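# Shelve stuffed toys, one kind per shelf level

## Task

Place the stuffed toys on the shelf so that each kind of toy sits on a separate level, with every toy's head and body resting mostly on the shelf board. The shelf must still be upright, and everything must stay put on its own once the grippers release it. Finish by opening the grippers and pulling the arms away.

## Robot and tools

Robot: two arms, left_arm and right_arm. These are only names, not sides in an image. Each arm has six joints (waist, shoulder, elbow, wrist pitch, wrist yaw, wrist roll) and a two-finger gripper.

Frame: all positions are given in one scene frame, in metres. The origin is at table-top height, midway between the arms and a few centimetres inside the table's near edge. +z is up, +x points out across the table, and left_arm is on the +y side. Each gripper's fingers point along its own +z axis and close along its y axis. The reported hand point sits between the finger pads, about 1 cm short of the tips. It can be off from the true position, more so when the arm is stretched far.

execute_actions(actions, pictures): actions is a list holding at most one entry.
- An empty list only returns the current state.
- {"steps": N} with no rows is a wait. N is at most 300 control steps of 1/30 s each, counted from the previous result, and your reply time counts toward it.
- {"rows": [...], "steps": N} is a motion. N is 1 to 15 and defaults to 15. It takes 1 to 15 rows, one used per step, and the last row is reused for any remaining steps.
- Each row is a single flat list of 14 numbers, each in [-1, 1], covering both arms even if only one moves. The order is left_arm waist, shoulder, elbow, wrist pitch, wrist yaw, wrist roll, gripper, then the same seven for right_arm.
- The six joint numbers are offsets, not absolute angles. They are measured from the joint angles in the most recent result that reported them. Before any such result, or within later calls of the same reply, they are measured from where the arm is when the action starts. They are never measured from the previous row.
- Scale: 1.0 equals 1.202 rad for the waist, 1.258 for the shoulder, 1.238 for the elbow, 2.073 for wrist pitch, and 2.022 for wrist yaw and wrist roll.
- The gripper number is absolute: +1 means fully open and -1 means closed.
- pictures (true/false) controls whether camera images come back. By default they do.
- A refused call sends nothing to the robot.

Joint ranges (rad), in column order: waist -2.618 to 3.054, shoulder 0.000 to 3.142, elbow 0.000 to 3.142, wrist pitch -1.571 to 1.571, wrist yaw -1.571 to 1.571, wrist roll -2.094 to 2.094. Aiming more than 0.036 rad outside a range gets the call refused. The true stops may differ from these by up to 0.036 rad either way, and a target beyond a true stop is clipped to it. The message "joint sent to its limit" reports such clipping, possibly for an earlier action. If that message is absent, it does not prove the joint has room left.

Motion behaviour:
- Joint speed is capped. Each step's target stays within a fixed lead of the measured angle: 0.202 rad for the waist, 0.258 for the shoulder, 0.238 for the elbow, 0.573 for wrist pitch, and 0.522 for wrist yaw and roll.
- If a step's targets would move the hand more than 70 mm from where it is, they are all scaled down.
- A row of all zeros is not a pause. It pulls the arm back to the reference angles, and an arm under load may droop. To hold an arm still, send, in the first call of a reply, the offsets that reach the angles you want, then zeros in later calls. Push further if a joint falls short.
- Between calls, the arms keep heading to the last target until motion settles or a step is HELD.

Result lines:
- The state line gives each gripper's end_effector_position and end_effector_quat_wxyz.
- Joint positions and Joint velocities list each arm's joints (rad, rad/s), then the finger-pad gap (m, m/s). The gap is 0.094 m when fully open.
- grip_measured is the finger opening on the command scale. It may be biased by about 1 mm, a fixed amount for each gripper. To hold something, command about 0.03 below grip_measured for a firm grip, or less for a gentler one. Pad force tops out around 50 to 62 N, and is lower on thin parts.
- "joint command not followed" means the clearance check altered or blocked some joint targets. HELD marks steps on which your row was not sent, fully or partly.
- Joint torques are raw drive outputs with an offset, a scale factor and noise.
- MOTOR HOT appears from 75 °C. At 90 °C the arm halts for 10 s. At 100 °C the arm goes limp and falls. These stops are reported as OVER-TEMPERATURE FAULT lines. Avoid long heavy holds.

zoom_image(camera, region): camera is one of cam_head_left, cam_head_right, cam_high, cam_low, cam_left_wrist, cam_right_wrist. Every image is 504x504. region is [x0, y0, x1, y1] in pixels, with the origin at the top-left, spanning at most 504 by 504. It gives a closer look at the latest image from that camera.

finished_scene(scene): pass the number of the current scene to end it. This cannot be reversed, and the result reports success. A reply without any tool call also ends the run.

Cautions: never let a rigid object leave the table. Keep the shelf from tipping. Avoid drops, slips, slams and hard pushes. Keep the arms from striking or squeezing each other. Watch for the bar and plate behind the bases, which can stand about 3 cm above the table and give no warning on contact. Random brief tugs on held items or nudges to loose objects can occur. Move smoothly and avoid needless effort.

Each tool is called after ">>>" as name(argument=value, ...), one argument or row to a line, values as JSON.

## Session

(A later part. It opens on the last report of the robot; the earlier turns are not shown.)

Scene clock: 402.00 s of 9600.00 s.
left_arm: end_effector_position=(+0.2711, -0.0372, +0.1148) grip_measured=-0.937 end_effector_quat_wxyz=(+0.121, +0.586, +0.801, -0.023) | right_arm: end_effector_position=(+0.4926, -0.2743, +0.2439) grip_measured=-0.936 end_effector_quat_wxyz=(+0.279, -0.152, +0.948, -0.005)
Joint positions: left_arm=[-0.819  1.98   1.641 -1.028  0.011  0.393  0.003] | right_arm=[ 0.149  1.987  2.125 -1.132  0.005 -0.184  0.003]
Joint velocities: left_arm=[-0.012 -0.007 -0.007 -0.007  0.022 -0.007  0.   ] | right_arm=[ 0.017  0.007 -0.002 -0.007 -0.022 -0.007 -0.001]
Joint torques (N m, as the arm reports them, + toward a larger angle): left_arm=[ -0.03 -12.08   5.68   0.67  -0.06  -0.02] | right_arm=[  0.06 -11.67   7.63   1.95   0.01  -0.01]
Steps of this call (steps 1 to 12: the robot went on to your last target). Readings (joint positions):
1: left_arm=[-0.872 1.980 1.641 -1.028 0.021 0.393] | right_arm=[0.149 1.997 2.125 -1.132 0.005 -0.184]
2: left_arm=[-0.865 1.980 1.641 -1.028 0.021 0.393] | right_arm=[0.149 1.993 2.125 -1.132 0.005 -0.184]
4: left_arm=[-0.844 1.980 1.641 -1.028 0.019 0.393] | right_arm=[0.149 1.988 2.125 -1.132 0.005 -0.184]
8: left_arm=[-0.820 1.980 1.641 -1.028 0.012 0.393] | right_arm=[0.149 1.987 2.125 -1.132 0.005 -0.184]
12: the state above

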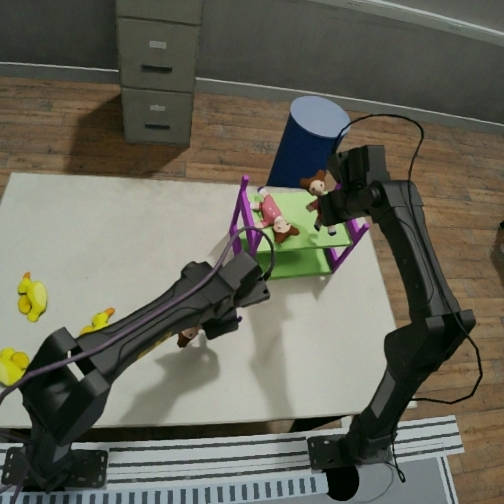

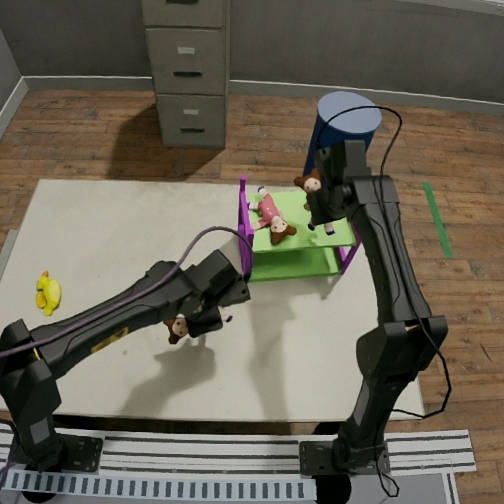

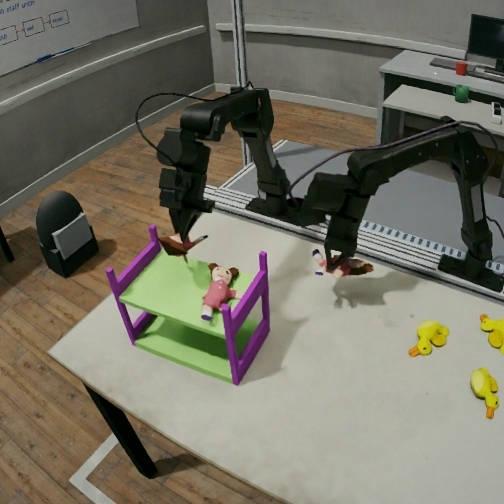

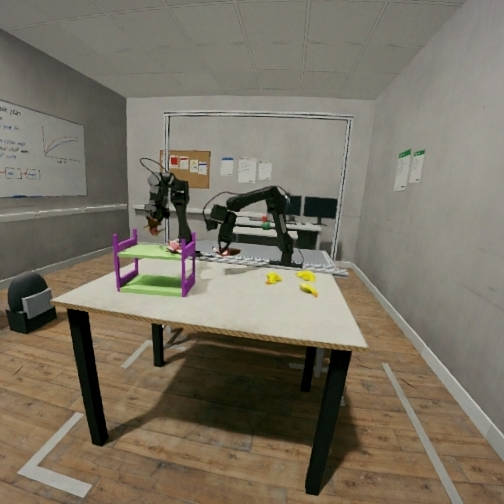

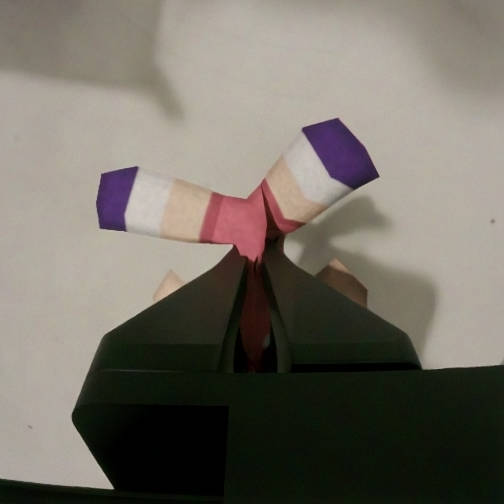

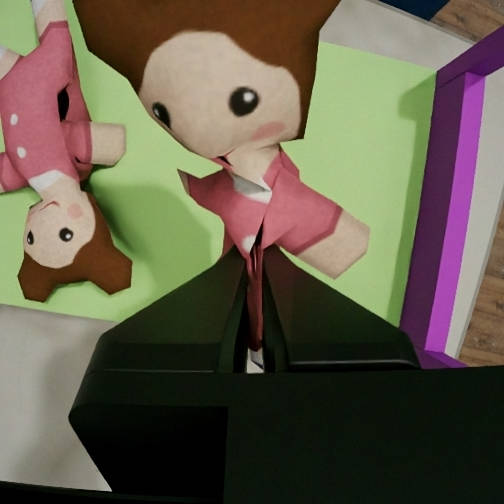

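>>> execute_actions(
  actions=[
    {"rows": [[0,0.02,-0.08,0.105,0,0,-0.95, 0.058,-0.024,0,0.05,0,0.0366,-0.95],[0,0.02,-0.08,0.105,0,0,-0.95, 0.058,-0.024,0,0.05,0,0.0366,-0.95],[0,0.0517,-0.1745,0.105,0,0,-0.95, 0.058,-0.024,-0.08,0.102,0,0.0366,-0.95],[0,0.0517,-0.1745,0.105,0,0,-0.95, 0.058,-0.024,-0.08,0.102,0,0.0366,-0.95],[0,0.0517,-0.1745,0.105,0,0,-0.95, 0.058,-0.024,-0.1616,0.102,0,0.0366,-0.95]], "steps": 15},
  ],
  pictures=false,
)

>>> execute_actions(
  actions=[
    {"steps": 10},
  ],
)

Scene clock: 425.57 s of 9600.00 s.
left_arm: end_effector_position=(+0.2539, -0.0138, +0.0208) grip_measured=-0.937 end_effector_quat_wxyz=(+0.054, +0.588, +0.807, -0.007) | right_arm: end_effector_position=(+0.4930, -0.2368, +0.1932) grip_measured=-0.936 end_effector_quat_wxyz=(+0.269, -0.156, +0.950, +0.013)
Joint positions: left_arm=[-0.819  2.07   1.413 -0.846  0.011  0.393  0.003] | right_arm=[ 0.222  1.979  1.916 -0.952  0.008 -0.119  0.003]
Joint velocities: left_arm=[ 0.002 -0.027  0.012  0.095 -0.066 -0.037  0.001] | right_arm=[ 0.017  0.017  0.002  0.139 -0.007 -0.022 -0.   ]
Joint torques (N m, as the arm reports them, + toward a larger angle): left_arm=[ -0.05 -13.57   6.01   0.62   0.    -0.02] | right_arm=[ -0.25 -11.23   6.91   1.87  -0.01   0.07]
Steps of this call (steps 1 to 30: the robot went on to your last target; steps 31 to 90: nothing new was sent; then 20.07 s passed at rest; steps 91 to 105: all 15 steps of this action). Readings (joint positions):
91: left_arm=[-0.819 1.979 1.628 -1.004 0.011 0.393] | right_arm=[0.154 1.987 2.125 -1.127 0.008 -0.175]
92: left_arm=[-0.819 1.978 1.607 -0.965 0.011 0.393] | right_arm=[0.162 1.987 2.125 -1.114 0.011 -0.163]
94: left_arm=[-0.819 1.986 1.533 -0.891 0.011 0.393] | right_arm=[0.190 1.975 2.081 -1.045 0.011 -0.145]
98: left_arm=[-0.819 2.056 1.430 -0.868 0.011 0.393] | right_arm=[0.224 1.966 1.948 -0.974 0.008 -0.129]
105: the state above

Scene clock: 425.90 s of 9600.00 s.
left_arm: end_effector_position=(+0.2552, -0.0153, +0.0210) grip_measured=-0.937 end_effector_quat_wxyz=(+0.058, +0.588, +0.806, -0.008) | right_arm: end_effector_position=(+0.4948, -0.2364, +0.1942) grip_measured=-0.936 end_effector_quat_wxyz=(+0.273, -0.155, +0.949, +0.013)
Joint positions: left_arm=[-0.819  2.07   1.413 -0.838  0.011  0.393  0.003] | right_arm=[ 0.222  1.979  1.916 -0.944  0.008 -0.117  0.003]
Joint velocities: left_arm=[-0.007  0.002 -0.007 -0.007 -0.051 -0.037  0.001] | right_arm=[-0.007 -0.002 -0.002  0.051 -0.051  0.081 -0.001]
Joint torques (N m, as the arm reports them, + toward a larger angle): left_arm=[ -0.05 -13.62   6.15   0.67   0.    -0.02] | right_arm=[ -0.25 -11.22   6.9    2.01  -0.01   0.06]
Steps of this call (steps 1 to 10: the robot went on to your last target). Readings (joint positions):
1: left_arm=[-0.819 2.070 1.413 -0.844 0.011 0.393] | right_arm=[0.222 1.979 1.916 -0.950 0.008 -0.119]
2: left_arm=[-0.819 2.070 1.413 -0.842 0.011 0.393] | right_arm=[0.222 1.979 1.916 -0.950 0.008 -0.118]
4: left_arm=[-0.819 2.070 1.413 -0.841 0.011 0.393] | right_arm=[0.222 1.979 1.916 -0.947 0.008 -0.117]
8: left_arm=[-0.819 2.070 1.413 -0.839 0.011 0.393] | right_arm=[0.222 1.979 1.916 -0.945 0.008 -0.117]
10: the state above

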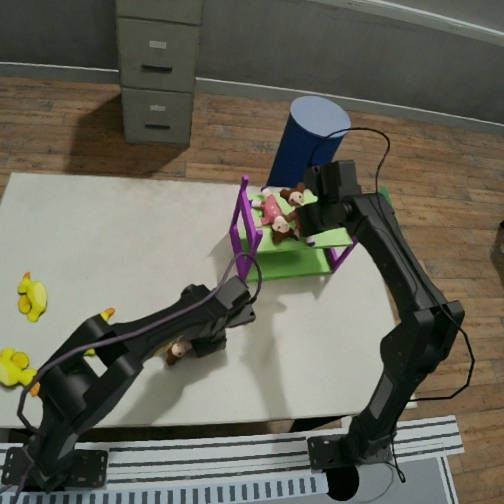

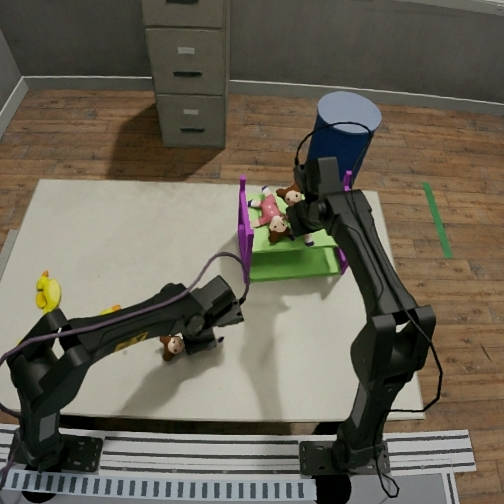

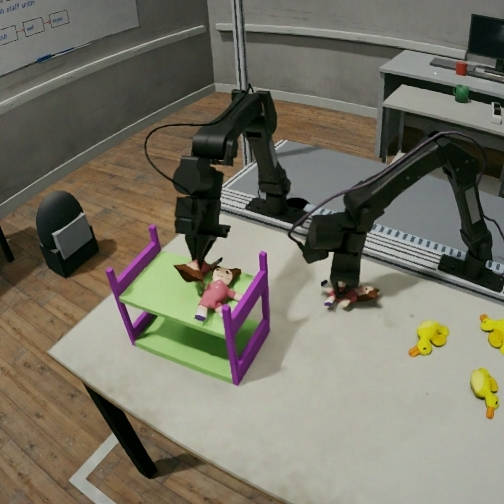

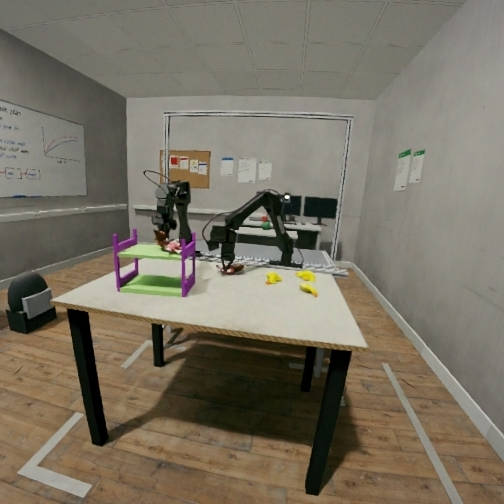

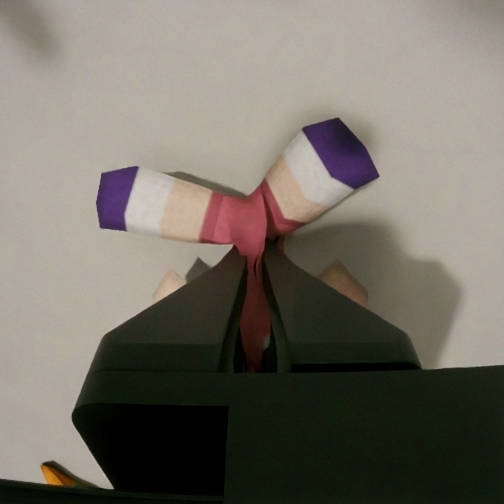

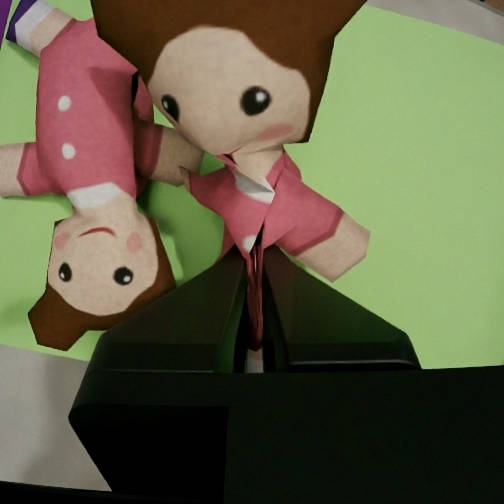

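>>> execute_actions(
  actions=[
    {"rows": [[0,-0.01,0,0,0,0,1, -0.0166,0.008,0,0,0,0,-0.95],[0,-0.01,0,0,0,0,1, -0.0166,0.008,0,0,0,0,-0.95],[0,-0.01,0,0,0,0,1, -0.0166,0.008,0,0,0,0,-0.95],[0,-0.01,0,0,0,0,1, -0.0166,0.008,0,0,0,0,-0.95],[0,-0.01,0,0,0,0,1, -0.0166,0.008,0,0,0,0,-0.95],[0,-0.01,0,0,0,0,1, -0.0166,0.008,0,0,0,0,-0.95],[0,-0.01,0,0,0,0,1, -0.0166,0.008,0,0,0,0,0.2],[0,-0.2,0,-0.1216,0,0,1, -0.0166,0.008,0,0,0,0,0.2],[0,-0.2,0,-0.1216,0,0,1, -0.0166,0.008,0,0,0,0,0.2],[0,-0.2,0,-0.1216,0,0,1, -0.0166,0.008,0,0,0,0,0.2],[0,-0.2,0,-0.1216,0,0,1, -0.0166,0.008,0,0,0,0,0.2],[0,-0.2,0,-0.1216,0,0,1, -0.0166,0.008,0,0,0,0,0.2],[0,-0.2,0,-0.1216,0,0,1, -0.0166,0.008,0,0,0,0,0.2],[0.536,-0.409,-0.184,-0.1216,0,0,1, -0.0166,0.008,0,0,0,0,0.2]], "steps": 15},
  ],
  pictures=false,
)

>>> execute_actions(
  actions=[
    {"steps": 25},
  ],
)

Scene clock: 448.30 s of 9600.00 s.
left_arm: end_effector_position=(+0.2337, +0.0226, +0.1091) grip_measured=+1.000 end_effector_quat_wxyz=(+0.100, +0.574, +0.813, -0.023) | right_arm: end_effector_position=(+0.4966, -0.2447, +0.1942) grip_measured=+0.197 end_effector_quat_wxyz=(+0.273, -0.147, +0.951, +0.011)
Joint positions: left_arm=[-0.785  1.754  1.342 -0.997  0.022  0.393  0.094] | right_arm=[ 0.205  1.979  1.916 -0.944  0.008 -0.117  0.056]
Joint velocities: left_arm=[ 0.94  -1.702 -1.223 -0.212  0.183 -0.037 -0.   ] | right_arm=[ 0.002  0.012 -0.002 -0.022 -0.037  0.022 -0.   ]
Joint torques (N m, as the arm reports them, + toward a larger angle): left_arm=[  4.81 -10.27   3.56   0.15  -0.28  -0.02] | right_arm=[-0.29 -8.78  6.16  1.76  0.01 -0.01]
Steps of this call (steps 1 to 15: the robot went on to your last target; steps 16 to 90: nothing new was sent; then 18.90 s passed at rest; steps 91 to 105: all 15 steps of this action). Readings (joint positions):
91: left_arm=[-0.819 2.070 1.413 -0.838 0.011 0.393] | right_arm=[0.221 1.979 1.916 -0.944 0.008 -0.117]
92: left_arm=[-0.819 2.070 1.413 -0.838 0.011 0.393] | right_arm=[0.219 1.979 1.916 -0.944 0.008 -0.117]
94: left_arm=[-0.819 2.070 1.413 -0.838 0.011 0.393] | right_arm=[0.213 1.979 1.916 -0.944 0.008 -0.117]
98: left_arm=[-0.819 2.057 1.412 -0.849 0.011 0.393] | right_arm=[0.205 1.979 1.916 -0.944 0.008 -0.117]
105: the state above

Scene clock: 449.13 s of 9600.00 s.
left_arm: end_effector_position=(+0.2867, +0.2265, +0.1234) grip_measured=+1.000 end_effector_quat_wxyz=(+0.086, +0.297, +0.951, +0.004) | right_arm: end_effector_position=(+0.4966, -0.2447, +0.1942) grip_measured=+0.198 end_effector_quat_wxyz=(+0.273, -0.147, +0.951, +0.011)
Joint positions: left_arm=[-0.166  1.56   1.197 -1.084 -0.001  0.393  0.094] | right_arm=[ 0.205  1.979  1.916 -0.944  0.008 -0.117  0.056]
Joint velocities: left_arm=[ 0.002 -0.002 -0.022 -0.022  0.081  0.037  0.   ] | right_arm=[ 0.007  0.002 -0.027 -0.022 -0.007  0.037 -0.001]
Joint torques (N m, as the arm reports them, + toward a larger angle): left_arm=[-0.79 -7.13  4.56  0.47  0.12 -0.02] | right_arm=[-0.21 -8.78  6.16  1.75  0.01 -0.01]
Steps of this call (steps 1 to 25: the robot went on to your last target). Readings (joint positions):
1: left_arm=[-0.746 1.697 1.302 -1.007 0.023 0.393] | right_arm=[0.205 1.979 1.916 -0.944 0.008 -0.117]
2: left_arm=[-0.693 1.646 1.269 -1.021 0.024 0.393] | right_arm=[0.205 1.979 1.916 -0.944 0.008 -0.117]
4: left_arm=[-0.562 1.578 1.227 -1.048 0.023 0.393] | right_arm=[0.205 1.979 1.916 -0.944 0.008 -0.117]
8: left_arm=[-0.274 1.560 1.206 -1.064 0.015 0.393] | right_arm=[0.205 1.979 1.916 -0.944 0.008 -0.117]
25: the state above

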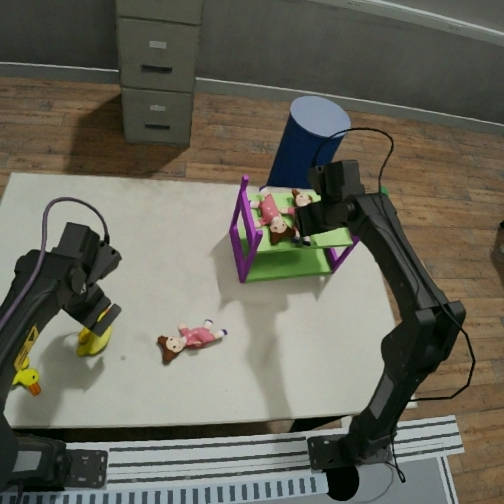

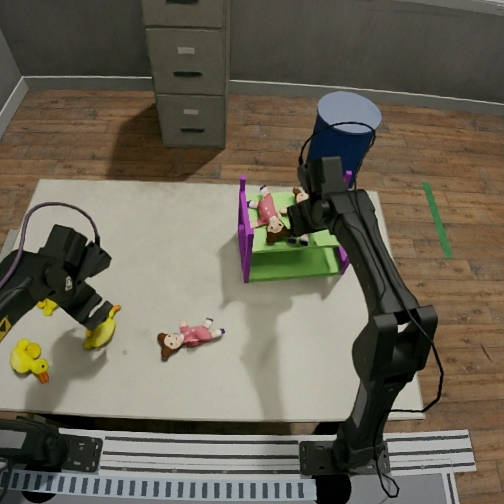

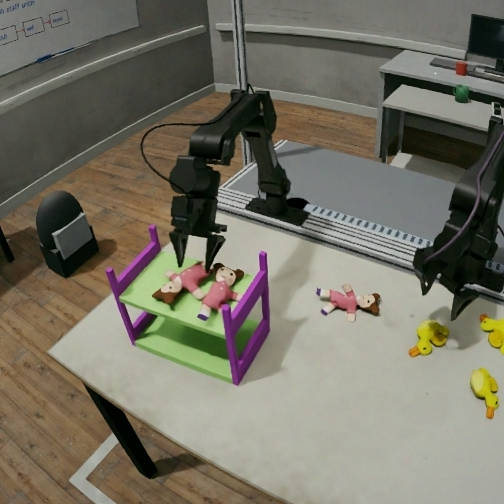

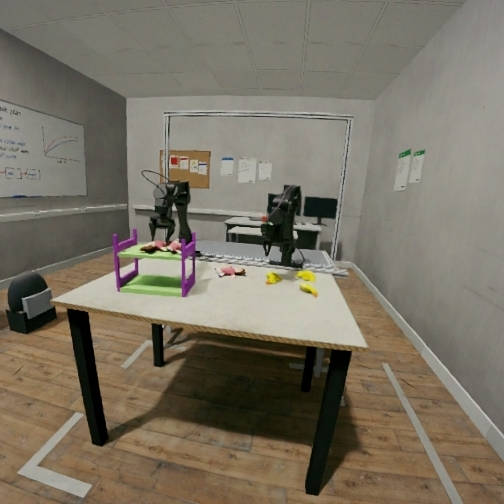

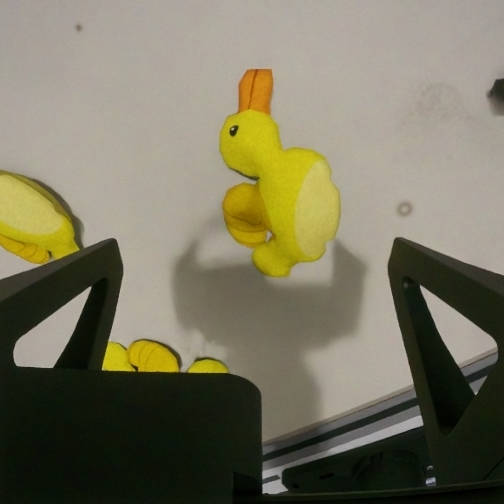

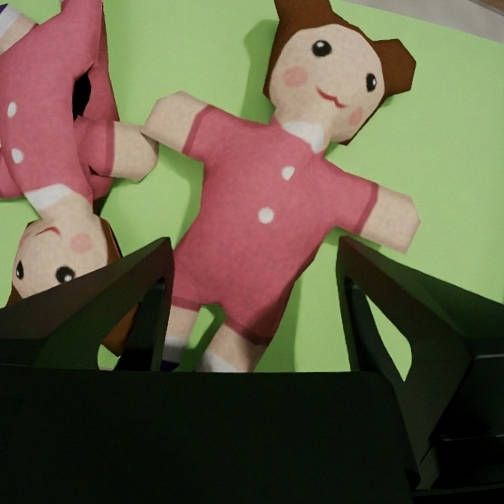

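>>> execute_actions(
  actions=[
    {"rows": [[-0.0216,0.03,-0.06,0.19,0,-0.013,1, 0,-0.222,0,-0.051,0,0,0.2],[-0.0216,0.03,-0.06,0.19,0,-0.013,1, 0,-0.222,0,-0.051,0,0,0.2],[-0.0216,0.06,-0.14,0.19,0,-0.013,1, 0,-0.222,0,-0.051,0,0,0.2],[-0.0216,0.06,-0.14,0.19,0,-0.013,1, 0,-0.222,0,-0.051,0,0,0.2],[-0.0216,0.08,-0.19,0.19,0,-0.013,1, 0,-0.222,0,-0.051,0,0,0.2],[-0.0216,0.08,-0.19,0.19,0,-0.013,1, 0,-0.222,0,-0.051,0,1.0,0.2],[-0.0216,0.0954,-0.2334,0.19,0,-0.013,1, 0,-0.222,0,-0.051,0,1.0,0.2],[-0.0216,0.0954,-0.2334,0.19,0,-0.013,1, 0,-0.222,0,-0.051,0,1.0,0.2],[-0.0216,0.0954,-0.2334,0.19,0,-0.013,1, 0.574,-0.222,0,-0.051,0,1.0,0.2]], "steps": 15},
  ],
  pictures=false,
)

>>> execute_actions(
  actions=[
    {"steps": 24},
  ],
  pictures=false,
)

>>> execute_actions(
  actions=[
    {"rows": [[0,0,0,0,0,0,1, 0,0.2186,-0.1656,-0.041,0,0.085,1]], "steps": 15},
  ],
  pictures=false,
)

>>> execute_actions(
  actions=[
    {"steps": 12},
  ],
)

Scene clock: 482.27 s of 9600.00 s.
left_arm: end_effector_position=(+0.2670, +0.2251, +0.0145) grip_measured=+1.000 end_effector_quat_wxyz=(+0.039, +0.298, +0.954, +0.000) | right_arm: end_effector_position=(+0.3935, -0.1163, +0.3139) grip_measured=+0.198 end_effector_quat_wxyz=(+0.303, +0.100, +0.923, +0.215)
Joint positions: left_arm=[-0.184  1.698  0.894 -0.737 -0.001  0.376  0.094] | right_arm=[ 0.542  1.699  1.914 -1.018  0.023  0.732  0.056]
Joint velocities: left_arm=[-0.002 -0.017  0.007  0.154 -0.051 -0.051  0.   ] | right_arm=[ 1.741  0.085 -0.017 -0.007 -0.007  2.498  0.   ]
Joint torques (N m, as the arm reports them, + toward a larger angle): left_arm=[-0.65 -8.88  5.85  0.61 -0.01 -0.06] | right_arm=[ 0.66 -7.36  6.01  1.77 -0.09 -0.06]
Steps of this call (steps 1 to 15: the robot went on to your last target; steps 16 to 90: nothing new was sent; then 29.63 s passed at rest; steps 91 to 105: all 15 steps of this action). Readings (joint positions):
91: left_arm=[-0.168 1.560 1.186 -1.049 -0.001 0.391] | right_arm=[0.205 1.969 1.913 -0.945 0.008 -0.117]
92: left_arm=[-0.171 1.562 1.169 -0.984 -0.001 0.387] | right_arm=[0.205 1.952 1.903 -0.957 0.008 -0.117]
94: left_arm=[-0.179 1.583 1.114 -0.861 -0.001 0.383] | right_arm=[0.205 1.900 1.896 -0.986 0.008 -0.117]
98: left_arm=[-0.184 1.658 0.964 -0.757 -0.001 0.378] | right_arm=[0.205 1.761 1.896 -1.011 0.008 0.140]
105: the state above

Scene clock: 483.07 s of 9600.00 s.
left_arm: end_effector_position=(+0.2714, +0.2240, +0.0148) grip_measured=+1.000 end_effector_quat_wxyz=(+0.048, +0.298, +0.953, +0.001) | right_arm: end_effector_position=(+0.2853, +0.0085, +0.3096) grip_measured=+0.198 end_effector_quat_wxyz=(+0.056, +0.450, +0.816, +0.358)
Joint positions: left_arm=[-0.184  1.698  0.894 -0.719 -0.001  0.375  0.094] | right_arm=[ 0.897  1.707  1.914 -1.033 -0.006  1.893  0.056]
Joint velocities: left_arm=[ 0.002 -0.012  0.002 -0.066  0.007  0.066  0.   ] | right_arm=[-0.007 -0.017  0.007 -0.037  0.022  0.095 -0.   ]
Joint torques (N m, as the arm reports them, + toward a larger angle): left_arm=[-0.75 -8.89  5.84  0.69  0.02 -0.06] | right_arm=[-0.05 -7.54  6.03  1.83  0.13 -0.01]
Steps of this call (steps 1 to 24: the robot went on to your last target). Readings (joint positions):
1: left_arm=[-0.184 1.698 0.894 -0.733 -0.001 0.376] | right_arm=[0.604 1.702 1.914 -1.018 0.021 0.818]
2: left_arm=[-0.184 1.698 0.894 -0.730 -0.001 0.376] | right_arm=[0.666 1.705 1.914 -1.018 0.020 0.904]
4: left_arm=[-0.184 1.698 0.894 -0.725 -0.001 0.376] | right_arm=[0.790 1.707 1.914 -1.019 0.017 1.085]
8: left_arm=[-0.184 1.698 0.894 -0.721 -0.001 0.375] | right_arm=[0.924 1.707 1.914 -1.024 -0.009 1.478]
24: the state above

Scene clock: 483.57 s of 9600.00 s.
left_arm: end_effector_position=(+0.2714, +0.2240, +0.0148) grip_measured=+1.000 end_effector_quat_wxyz=(+0.048, +0.298, +0.953, +0.001) | right_arm: end_effector_position=(+0.2635, -0.0136, +0.0879) grip_measured=+1.000 end_effector_quat_wxyz=(-0.003, +0.546, +0.835, +0.068)
Joint positions: left_arm=[-0.184  1.698  0.894 -0.719 -0.001  0.375  0.094] | right_arm=[ 0.897  2.027  1.688 -1.094 -0.006  2.044  0.094]
Joint velocities: left_arm=[ 0.012  0.007  0.007 -0.007  0.007 -0.051  0.   ] | right_arm=[-0.002 -0.002  0.012 -0.139  0.022  0.066  0.   ]
Joint torques (N m, as the arm reports them, + toward a larger angle): left_arm=[-0.04 -7.3   4.75  0.39 -0.01  0.  ] | right_arm=[  0.04 -12.78   7.33   1.01   0.     0.05]
Steps of this call (steps 1 to 15: all 15 steps of this action). Readings (joint positions):
1: left_arm=[-0.184 1.698 0.894 -0.719 -0.001 0.375] | right_arm=[0.897 1.712 1.906 -1.030 -0.006 1.903]
2: left_arm=[-0.184 1.698 0.894 -0.719 -0.001 0.375] | right_arm=[0.897 1.718 1.894 -1.029 -0.006 1.915]
4: left_arm=[-0.184 1.698 0.894 -0.719 -0.001 0.375] | right_arm=[0.897 1.752 1.861 -1.029 -0.006 1.937]
8: left_arm=[-0.184 1.698 0.894 -0.719 -0.001 0.375] | right_arm=[0.897 1.872 1.783 -1.035 -0.006 1.983]
15: the state above

Scene clock: 483.97 s of 9600.00 s.
left_arm: end_effector_position=(+0.2714, +0.2240, +0.0148) grip_measured=+1.000 end_effector_quat_wxyz=(+0.048, +0.298, +0.953, +0.001) | right_arm: end_effector_position=(+0.2632, -0.0141, +0.0945) grip_measured=+1.000 end_effector_quat_wxyz=(-0.002, +0.552, +0.831, +0.074)
Joint positions: left_arm=[-0.184  1.698  0.894 -0.719 -0.001  0.375  0.094] | right_arm=[ 0.897  2.011  1.688 -1.098 -0.006  2.059  0.094]
Joint velocities: left_arm=[ 0.002 -0.002  0.012 -0.066  0.066 -0.007  0.   ] | right_arm=[ 0.007  0.007 -0.007  0.037  0.051  0.007  0.   ]
Joint torques (N m, as the arm reports them, + toward a larger angle): left_arm=[-0.02 -7.28  4.74  0.4  -0.02  0.  ] | right_arm=[  0.05 -11.41   7.35   0.77   0.     0.05]
Steps of this call (steps 1 to 12: the robot went on to your last target). Readings (joint positions):
1: left_arm=[-0.184 1.698 0.894 -0.719 -0.001 0.375] | right_arm=[0.897 2.026 1.688 -1.098 -0.006 2.047]
2: left_arm=[-0.184 1.698 0.894 -0.719 -0.001 0.375] | right_arm=[0.897 2.022 1.688 -1.098 -0.006 2.050]
4: left_arm=[-0.184 1.698 0.894 -0.719 -0.001 0.375] | right_arm=[0.897 2.014 1.688 -1.098 -0.006 2.053]
8: left_arm=[-0.184 1.698 0.894 -0.719 -0.001 0.375] | right_arm=[0.897 2.011 1.688 -1.098 -0.006 2.057]
12: the state above

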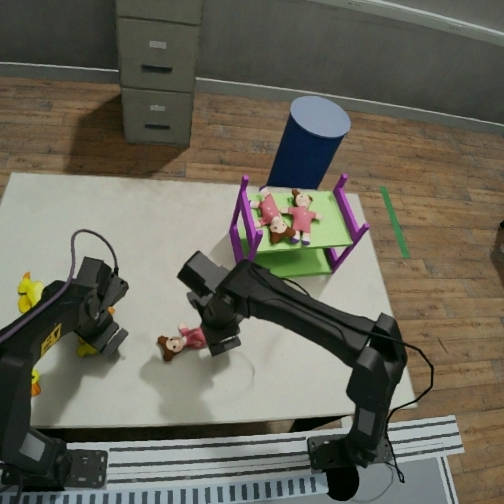

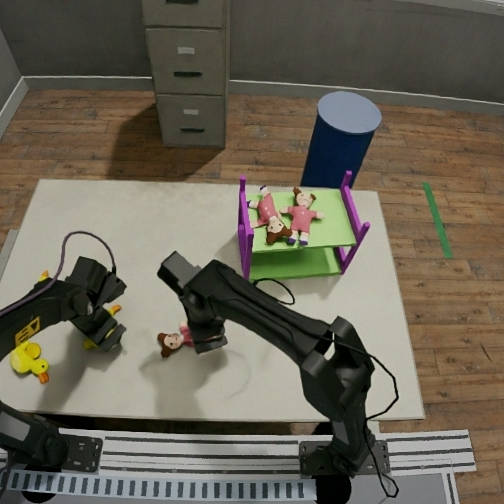

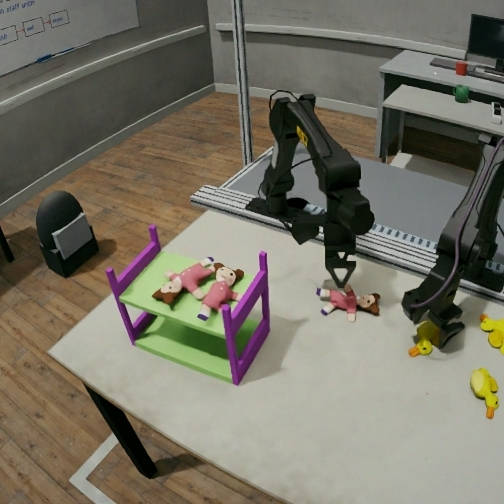

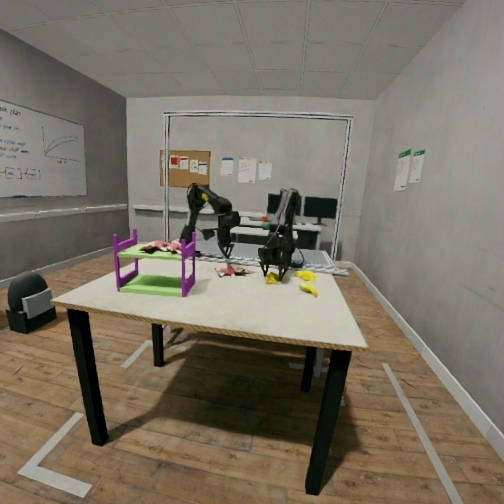

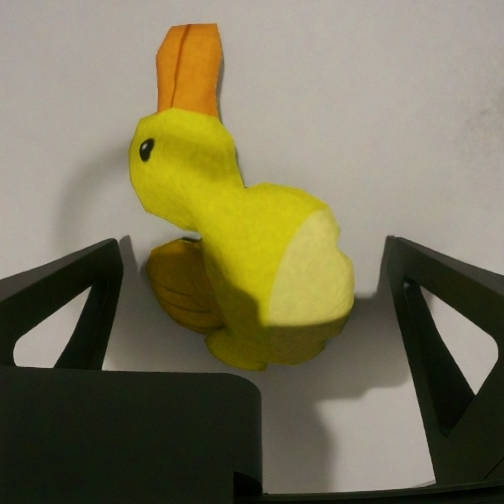

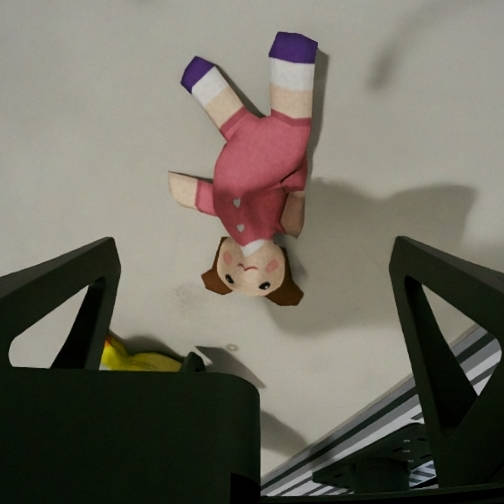

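>>> execute_actions(
  actions=[
    {"rows": [[0,0,0,0,0,0,-0.92, -0.029,-0.02,0,0.1138,0,0.015,1],[0,0,0,0,0,0,-0.92, -0.029,-0.02,0,0.1138,0,0.015,1],[0,0,0,0,0,0,-0.92, -0.029,0.02,-0.06,0.1138,0,0.015,1],[0,0,0,0,0,0,-0.92, -0.029,0.02,-0.06,0.1138,0,0.015,1],[0,0,0,0,0,0,-0.92, -0.029,0.0548,-0.126,0.1138,0,0.015,1],[0,0,0,0,0,0,-0.92, -0.029,0.0548,-0.126,0.1138,0,0.015,1],[0,0,0,0,0,0,-0.92, -0.029,0.0548,-0.126,0.1138,0,0.015,1],[0,0,0,0,0,0,-0.92, -0.029,0.0548,-0.126,0.1138,0,0.015,1],[0,0,0,0,0,0,-0.92, -0.029,0.0548,-0.126,0.1138,0,0.015,1],[0,0,0.3,-0.1,0,0,-0.92, -0.029,0.0548,-0.126,0.1138,0,0.015,1],[0,0,0.3,-0.1,0,0,-0.92, -0.029,0.0548,-0.126,0.1138,0,0.015,1],[0,0,0.3,-0.1,0,0,-0.92, -0.029,0.0548,-0.126,0.1138,0,0.015,1],[0,0,0.3,-0.1,0,0,-0.92, -0.029,0.0548,-0.126,0.1138,0,0.015,1],[-0.05,0.22,0.5985,-0.15,0,-0.581,-0.92, -0.029,0.0548,-0.126,0.1138,0,0.015,1]], "steps": 15},
  ],
  pictures=false,
)

>>> execute_actions(
  actions=[
    {"steps": 22},
  ],
)

Scene clock: 517.60 s of 9600.00 s.
left_arm: end_effector_position=(+0.3314, +0.2073, +0.0743) grip_measured=-0.911 end_effector_quat_wxyz=(+0.072, +0.222, +0.972, +0.001) | right_arm: end_effector_position=(+0.2724, -0.0246, +0.0197) grip_measured=+1.000 end_effector_quat_wxyz=(-0.005, +0.577, +0.815, +0.055)
Joint positions: left_arm=[-0.198  1.795  1.253 -0.932 -0.012  0.205  0.004] | right_arm=[ 0.862  2.1    1.523 -0.883 -0.008  2.084  0.094]
Joint velocities: left_arm=[-0.33   1.795  2.615 -0.623 -0.051 -2.747  0.   ] | right_arm=[-0.007 -0.012 -0.002  0.168 -0.022 -0.022  0.   ]
Joint torques (N m, as the arm reports them, + toward a larger angle): left_arm=[-2.02 -2.25  3.96  0.52  0.07 -0.03] | right_arm=[  0.12 -11.19   6.15   0.85   0.02   0.06]
Steps of this call (steps 1 to 30: the robot went on to your last target; steps 31 to 90: nothing new was sent; then 30.13 s passed at rest; steps 91 to 105: all 15 steps of this action). Readings (joint positions):
91: left_arm=[-0.184 1.698 0.894 -0.719 -0.001 0.375] | right_arm=[0.895 2.011 1.687 -1.081 -0.007 2.064]
92: left_arm=[-0.184 1.698 0.894 -0.719 -0.001 0.375] | right_arm=[0.891 2.011 1.686 -1.044 -0.008 2.068]
94: left_arm=[-0.184 1.698 0.894 -0.719 -0.001 0.375] | right_arm=[0.877 2.011 1.665 -0.963 -0.008 2.074]
98: left_arm=[-0.183 1.698 0.894 -0.717 -0.010 0.375] | right_arm=[0.862 2.046 1.562 -0.892 -0.008 2.080]
105: the state above

Scene clock: 518.33 s of 9600.00 s.
left_arm: end_effector_position=(+0.3957, +0.1709, +0.1007) grip_measured=-0.911 end_effector_quat_wxyz=(+0.089, -0.243, +0.965, -0.052) | right_arm: end_effector_position=(+0.2750, -0.0217, +0.0202) grip_measured=+1.000 end_effector_quat_wxyz=(-0.004, +0.577, +0.814, +0.063)
Joint positions: left_arm=[-0.242  1.991  1.602 -1.024 -0.004 -0.781  0.004] | right_arm=[ 0.862  2.1    1.523 -0.868 -0.008  2.084  0.094]
Joint velocities: left_arm=[-0.007 -0.007 -0.002 -0.066  0.007 -0.11  -0.   ] | right_arm=[-0.007  0.012 -0.002 -0.022 -0.051  0.022  0.   ]
Joint torques (N m, as the arm reports them, + toward a larger angle): left_arm=[ -0.08 -12.76   8.07   0.56   0.    -0.06] | right_arm=[  0.17 -11.25   6.15   1.     0.02   0.05]
Steps of this call (steps 1 to 22: the robot went on to your last target). Readings (joint positions):
1: left_arm=[-0.210 1.856 1.340 -0.944 -0.012 0.107] | right_arm=[0.862 2.100 1.523 -0.878 -0.008 2.084]
2: left_arm=[-0.221 1.913 1.418 -0.952 -0.011 0.010] | right_arm=[0.862 2.100 1.523 -0.876 -0.008 2.084]
4: left_arm=[-0.237 1.989 1.536 -0.960 -0.008 -0.184] | right_arm=[0.862 2.100 1.523 -0.873 -0.008 2.084]
8: left_arm=[-0.242 1.996 1.599 -0.978 -0.005 -0.528] | right_arm=[0.862 2.100 1.523 -0.870 -0.008 2.084]
22: the state above

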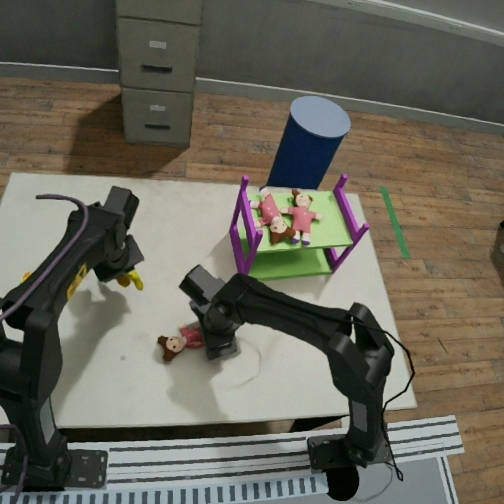

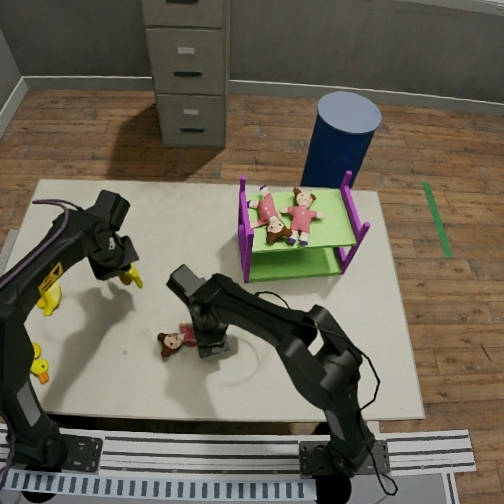

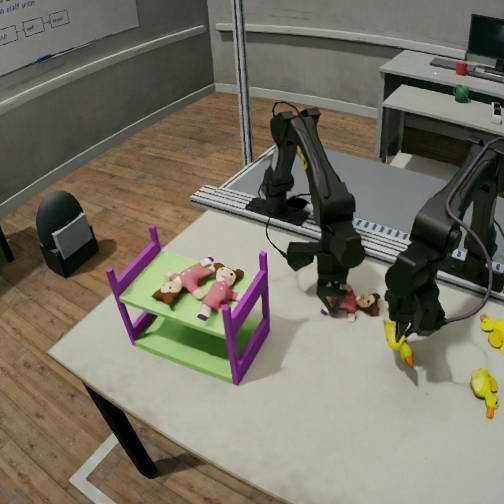

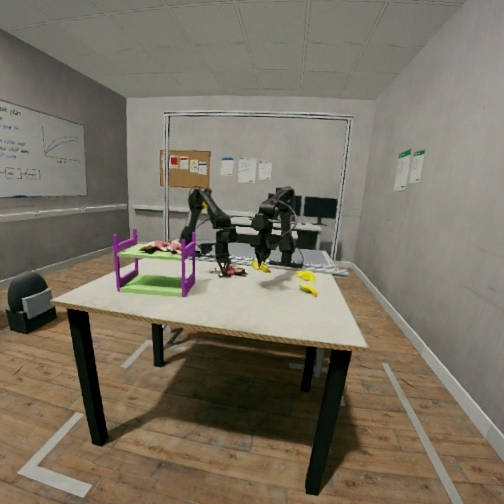

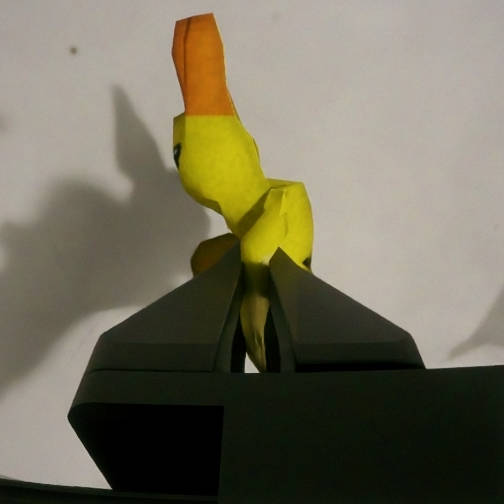

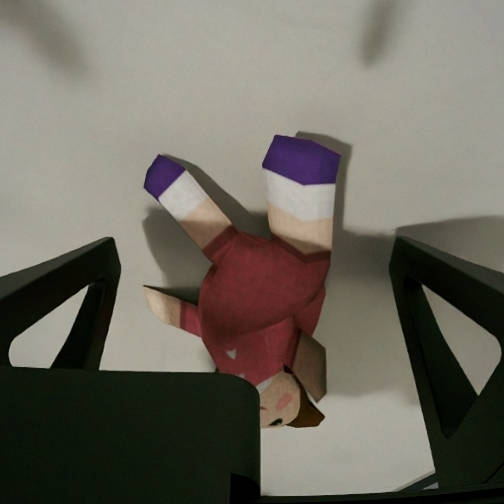

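>>> execute_actions(
  actions=[
    {"rows": [[0,-0.01,0.01,0,0,0,-0.95, 0.02,-0.012,0.005,0.004,0,0.004,1],[0,-0.01,0.01,0,0,0,-0.95, 0.02,-0.012,0.005,0.004,0,0.004,1],[0,-0.01,0.01,0,0,0,-0.95, 0.02,-0.012,0.005,0.004,0,0.004,1],[0,-0.01,0.01,0,0,0,-0.95, 0.02,-0.012,0.005,0.004,0,0.004,1],[0,-0.01,0.01,0,0,0,-0.95, 0.02,-0.012,0.005,0.004,0,0.004,1],[0,-0.01,0.01,0,0,0,-0.95, 0.02,-0.012,0.005,0.004,0,0.004,1],[0,-0.01,0.01,0,0,0,-0.95, 0.02,-0.012,0.005,0.004,0,0.004,1],[0,-0.01,0.01,0,0,0,-0.95, 0.02,-0.012,0.005,0.004,0,0.004,-0.92]], "steps": 15},
  ],
)

Scene clock: 531.00 s of 9600.00 s.
left_arm: end_effector_position=(+0.3954, +0.1710, +0.1006) grip_measured=-0.938 end_effector_quat_wxyz=(+0.088, -0.247, +0.964, -0.052) | right_arm: end_effector_position=(+0.2700, -0.0159, +0.0204) grip_measured=-0.893 end_effector_quat_wxyz=(-0.005, +0.571, +0.818, +0.065)
Joint positions: left_arm=[-0.242  1.991  1.602 -1.025 -0.004 -0.791  0.003] | right_arm=[ 0.879  2.1    1.523 -0.863 -0.009  2.087  0.005]
Joint velocities: left_arm=[ 0.007 -0.007 -0.027  0.007 -0.051 -0.051  0.   ] | right_arm=[-0.022 -0.002  0.012  0.037  0.051 -0.037 -0.035]
Joint torques (N m, as the arm reports them, + toward a larger angle): left_arm=[ -0.02 -12.2    6.55   0.6   -0.03   0.06] | right_arm=[  0.46 -10.89   6.     0.99   0.     0.05]
Steps of this call (steps 1 to 30: the robot went on to your last target; steps 31 to 90: nothing new was sent; then 9.17 s passed at rest; steps 91 to 105: all 15 steps of this action). Readings (joint positions):
91: left_arm=[-0.242 1.991 1.602 -1.025 -0.004 -0.792] | right_arm=[0.863 2.100 1.523 -0.867 -0.008 2.084]
92: left_arm=[-0.242 1.991 1.602 -1.025 -0.004 -0.792] | right_arm=[0.865 2.100 1.523 -0.867 -0.008 2.085]
94: left_arm=[-0.242 1.991 1.602 -1.025 -0.004 -0.791] | right_arm=[0.871 2.100 1.523 -0.866 -0.008 2.086]
98: left_arm=[-0.242 1.991 1.602 -1.025 -0.004 -0.791] | right_arm=[0.879 2.100 1.523 -0.865 -0.008 2.086]
105: the state above

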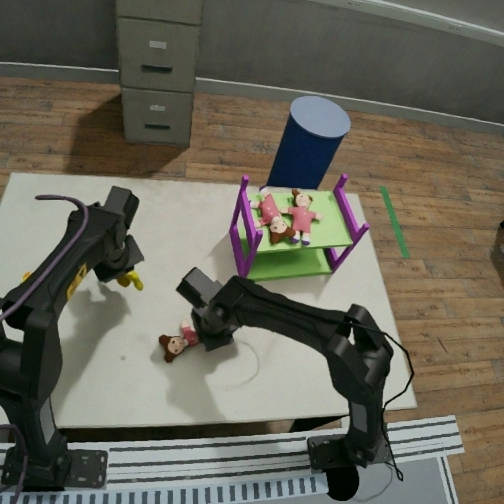

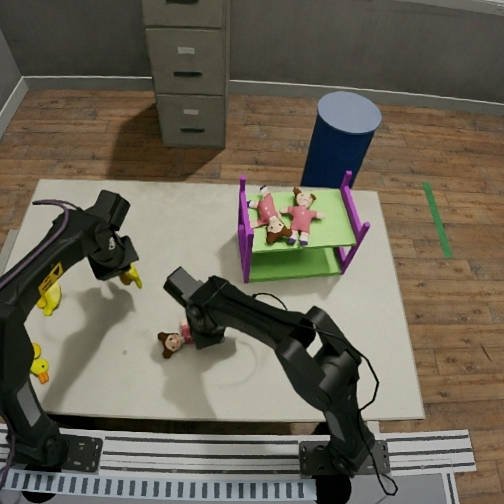

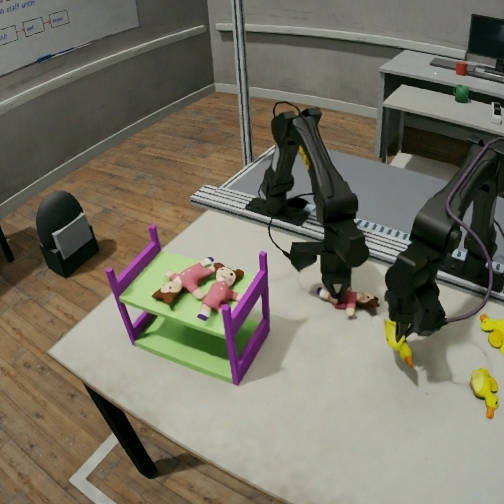

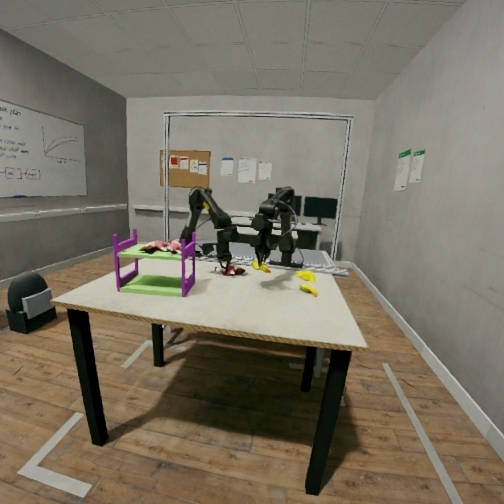

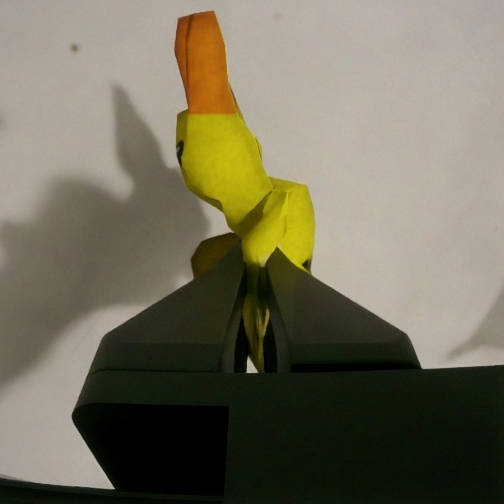

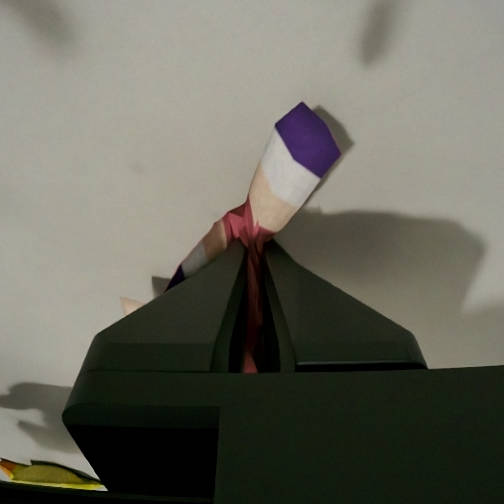

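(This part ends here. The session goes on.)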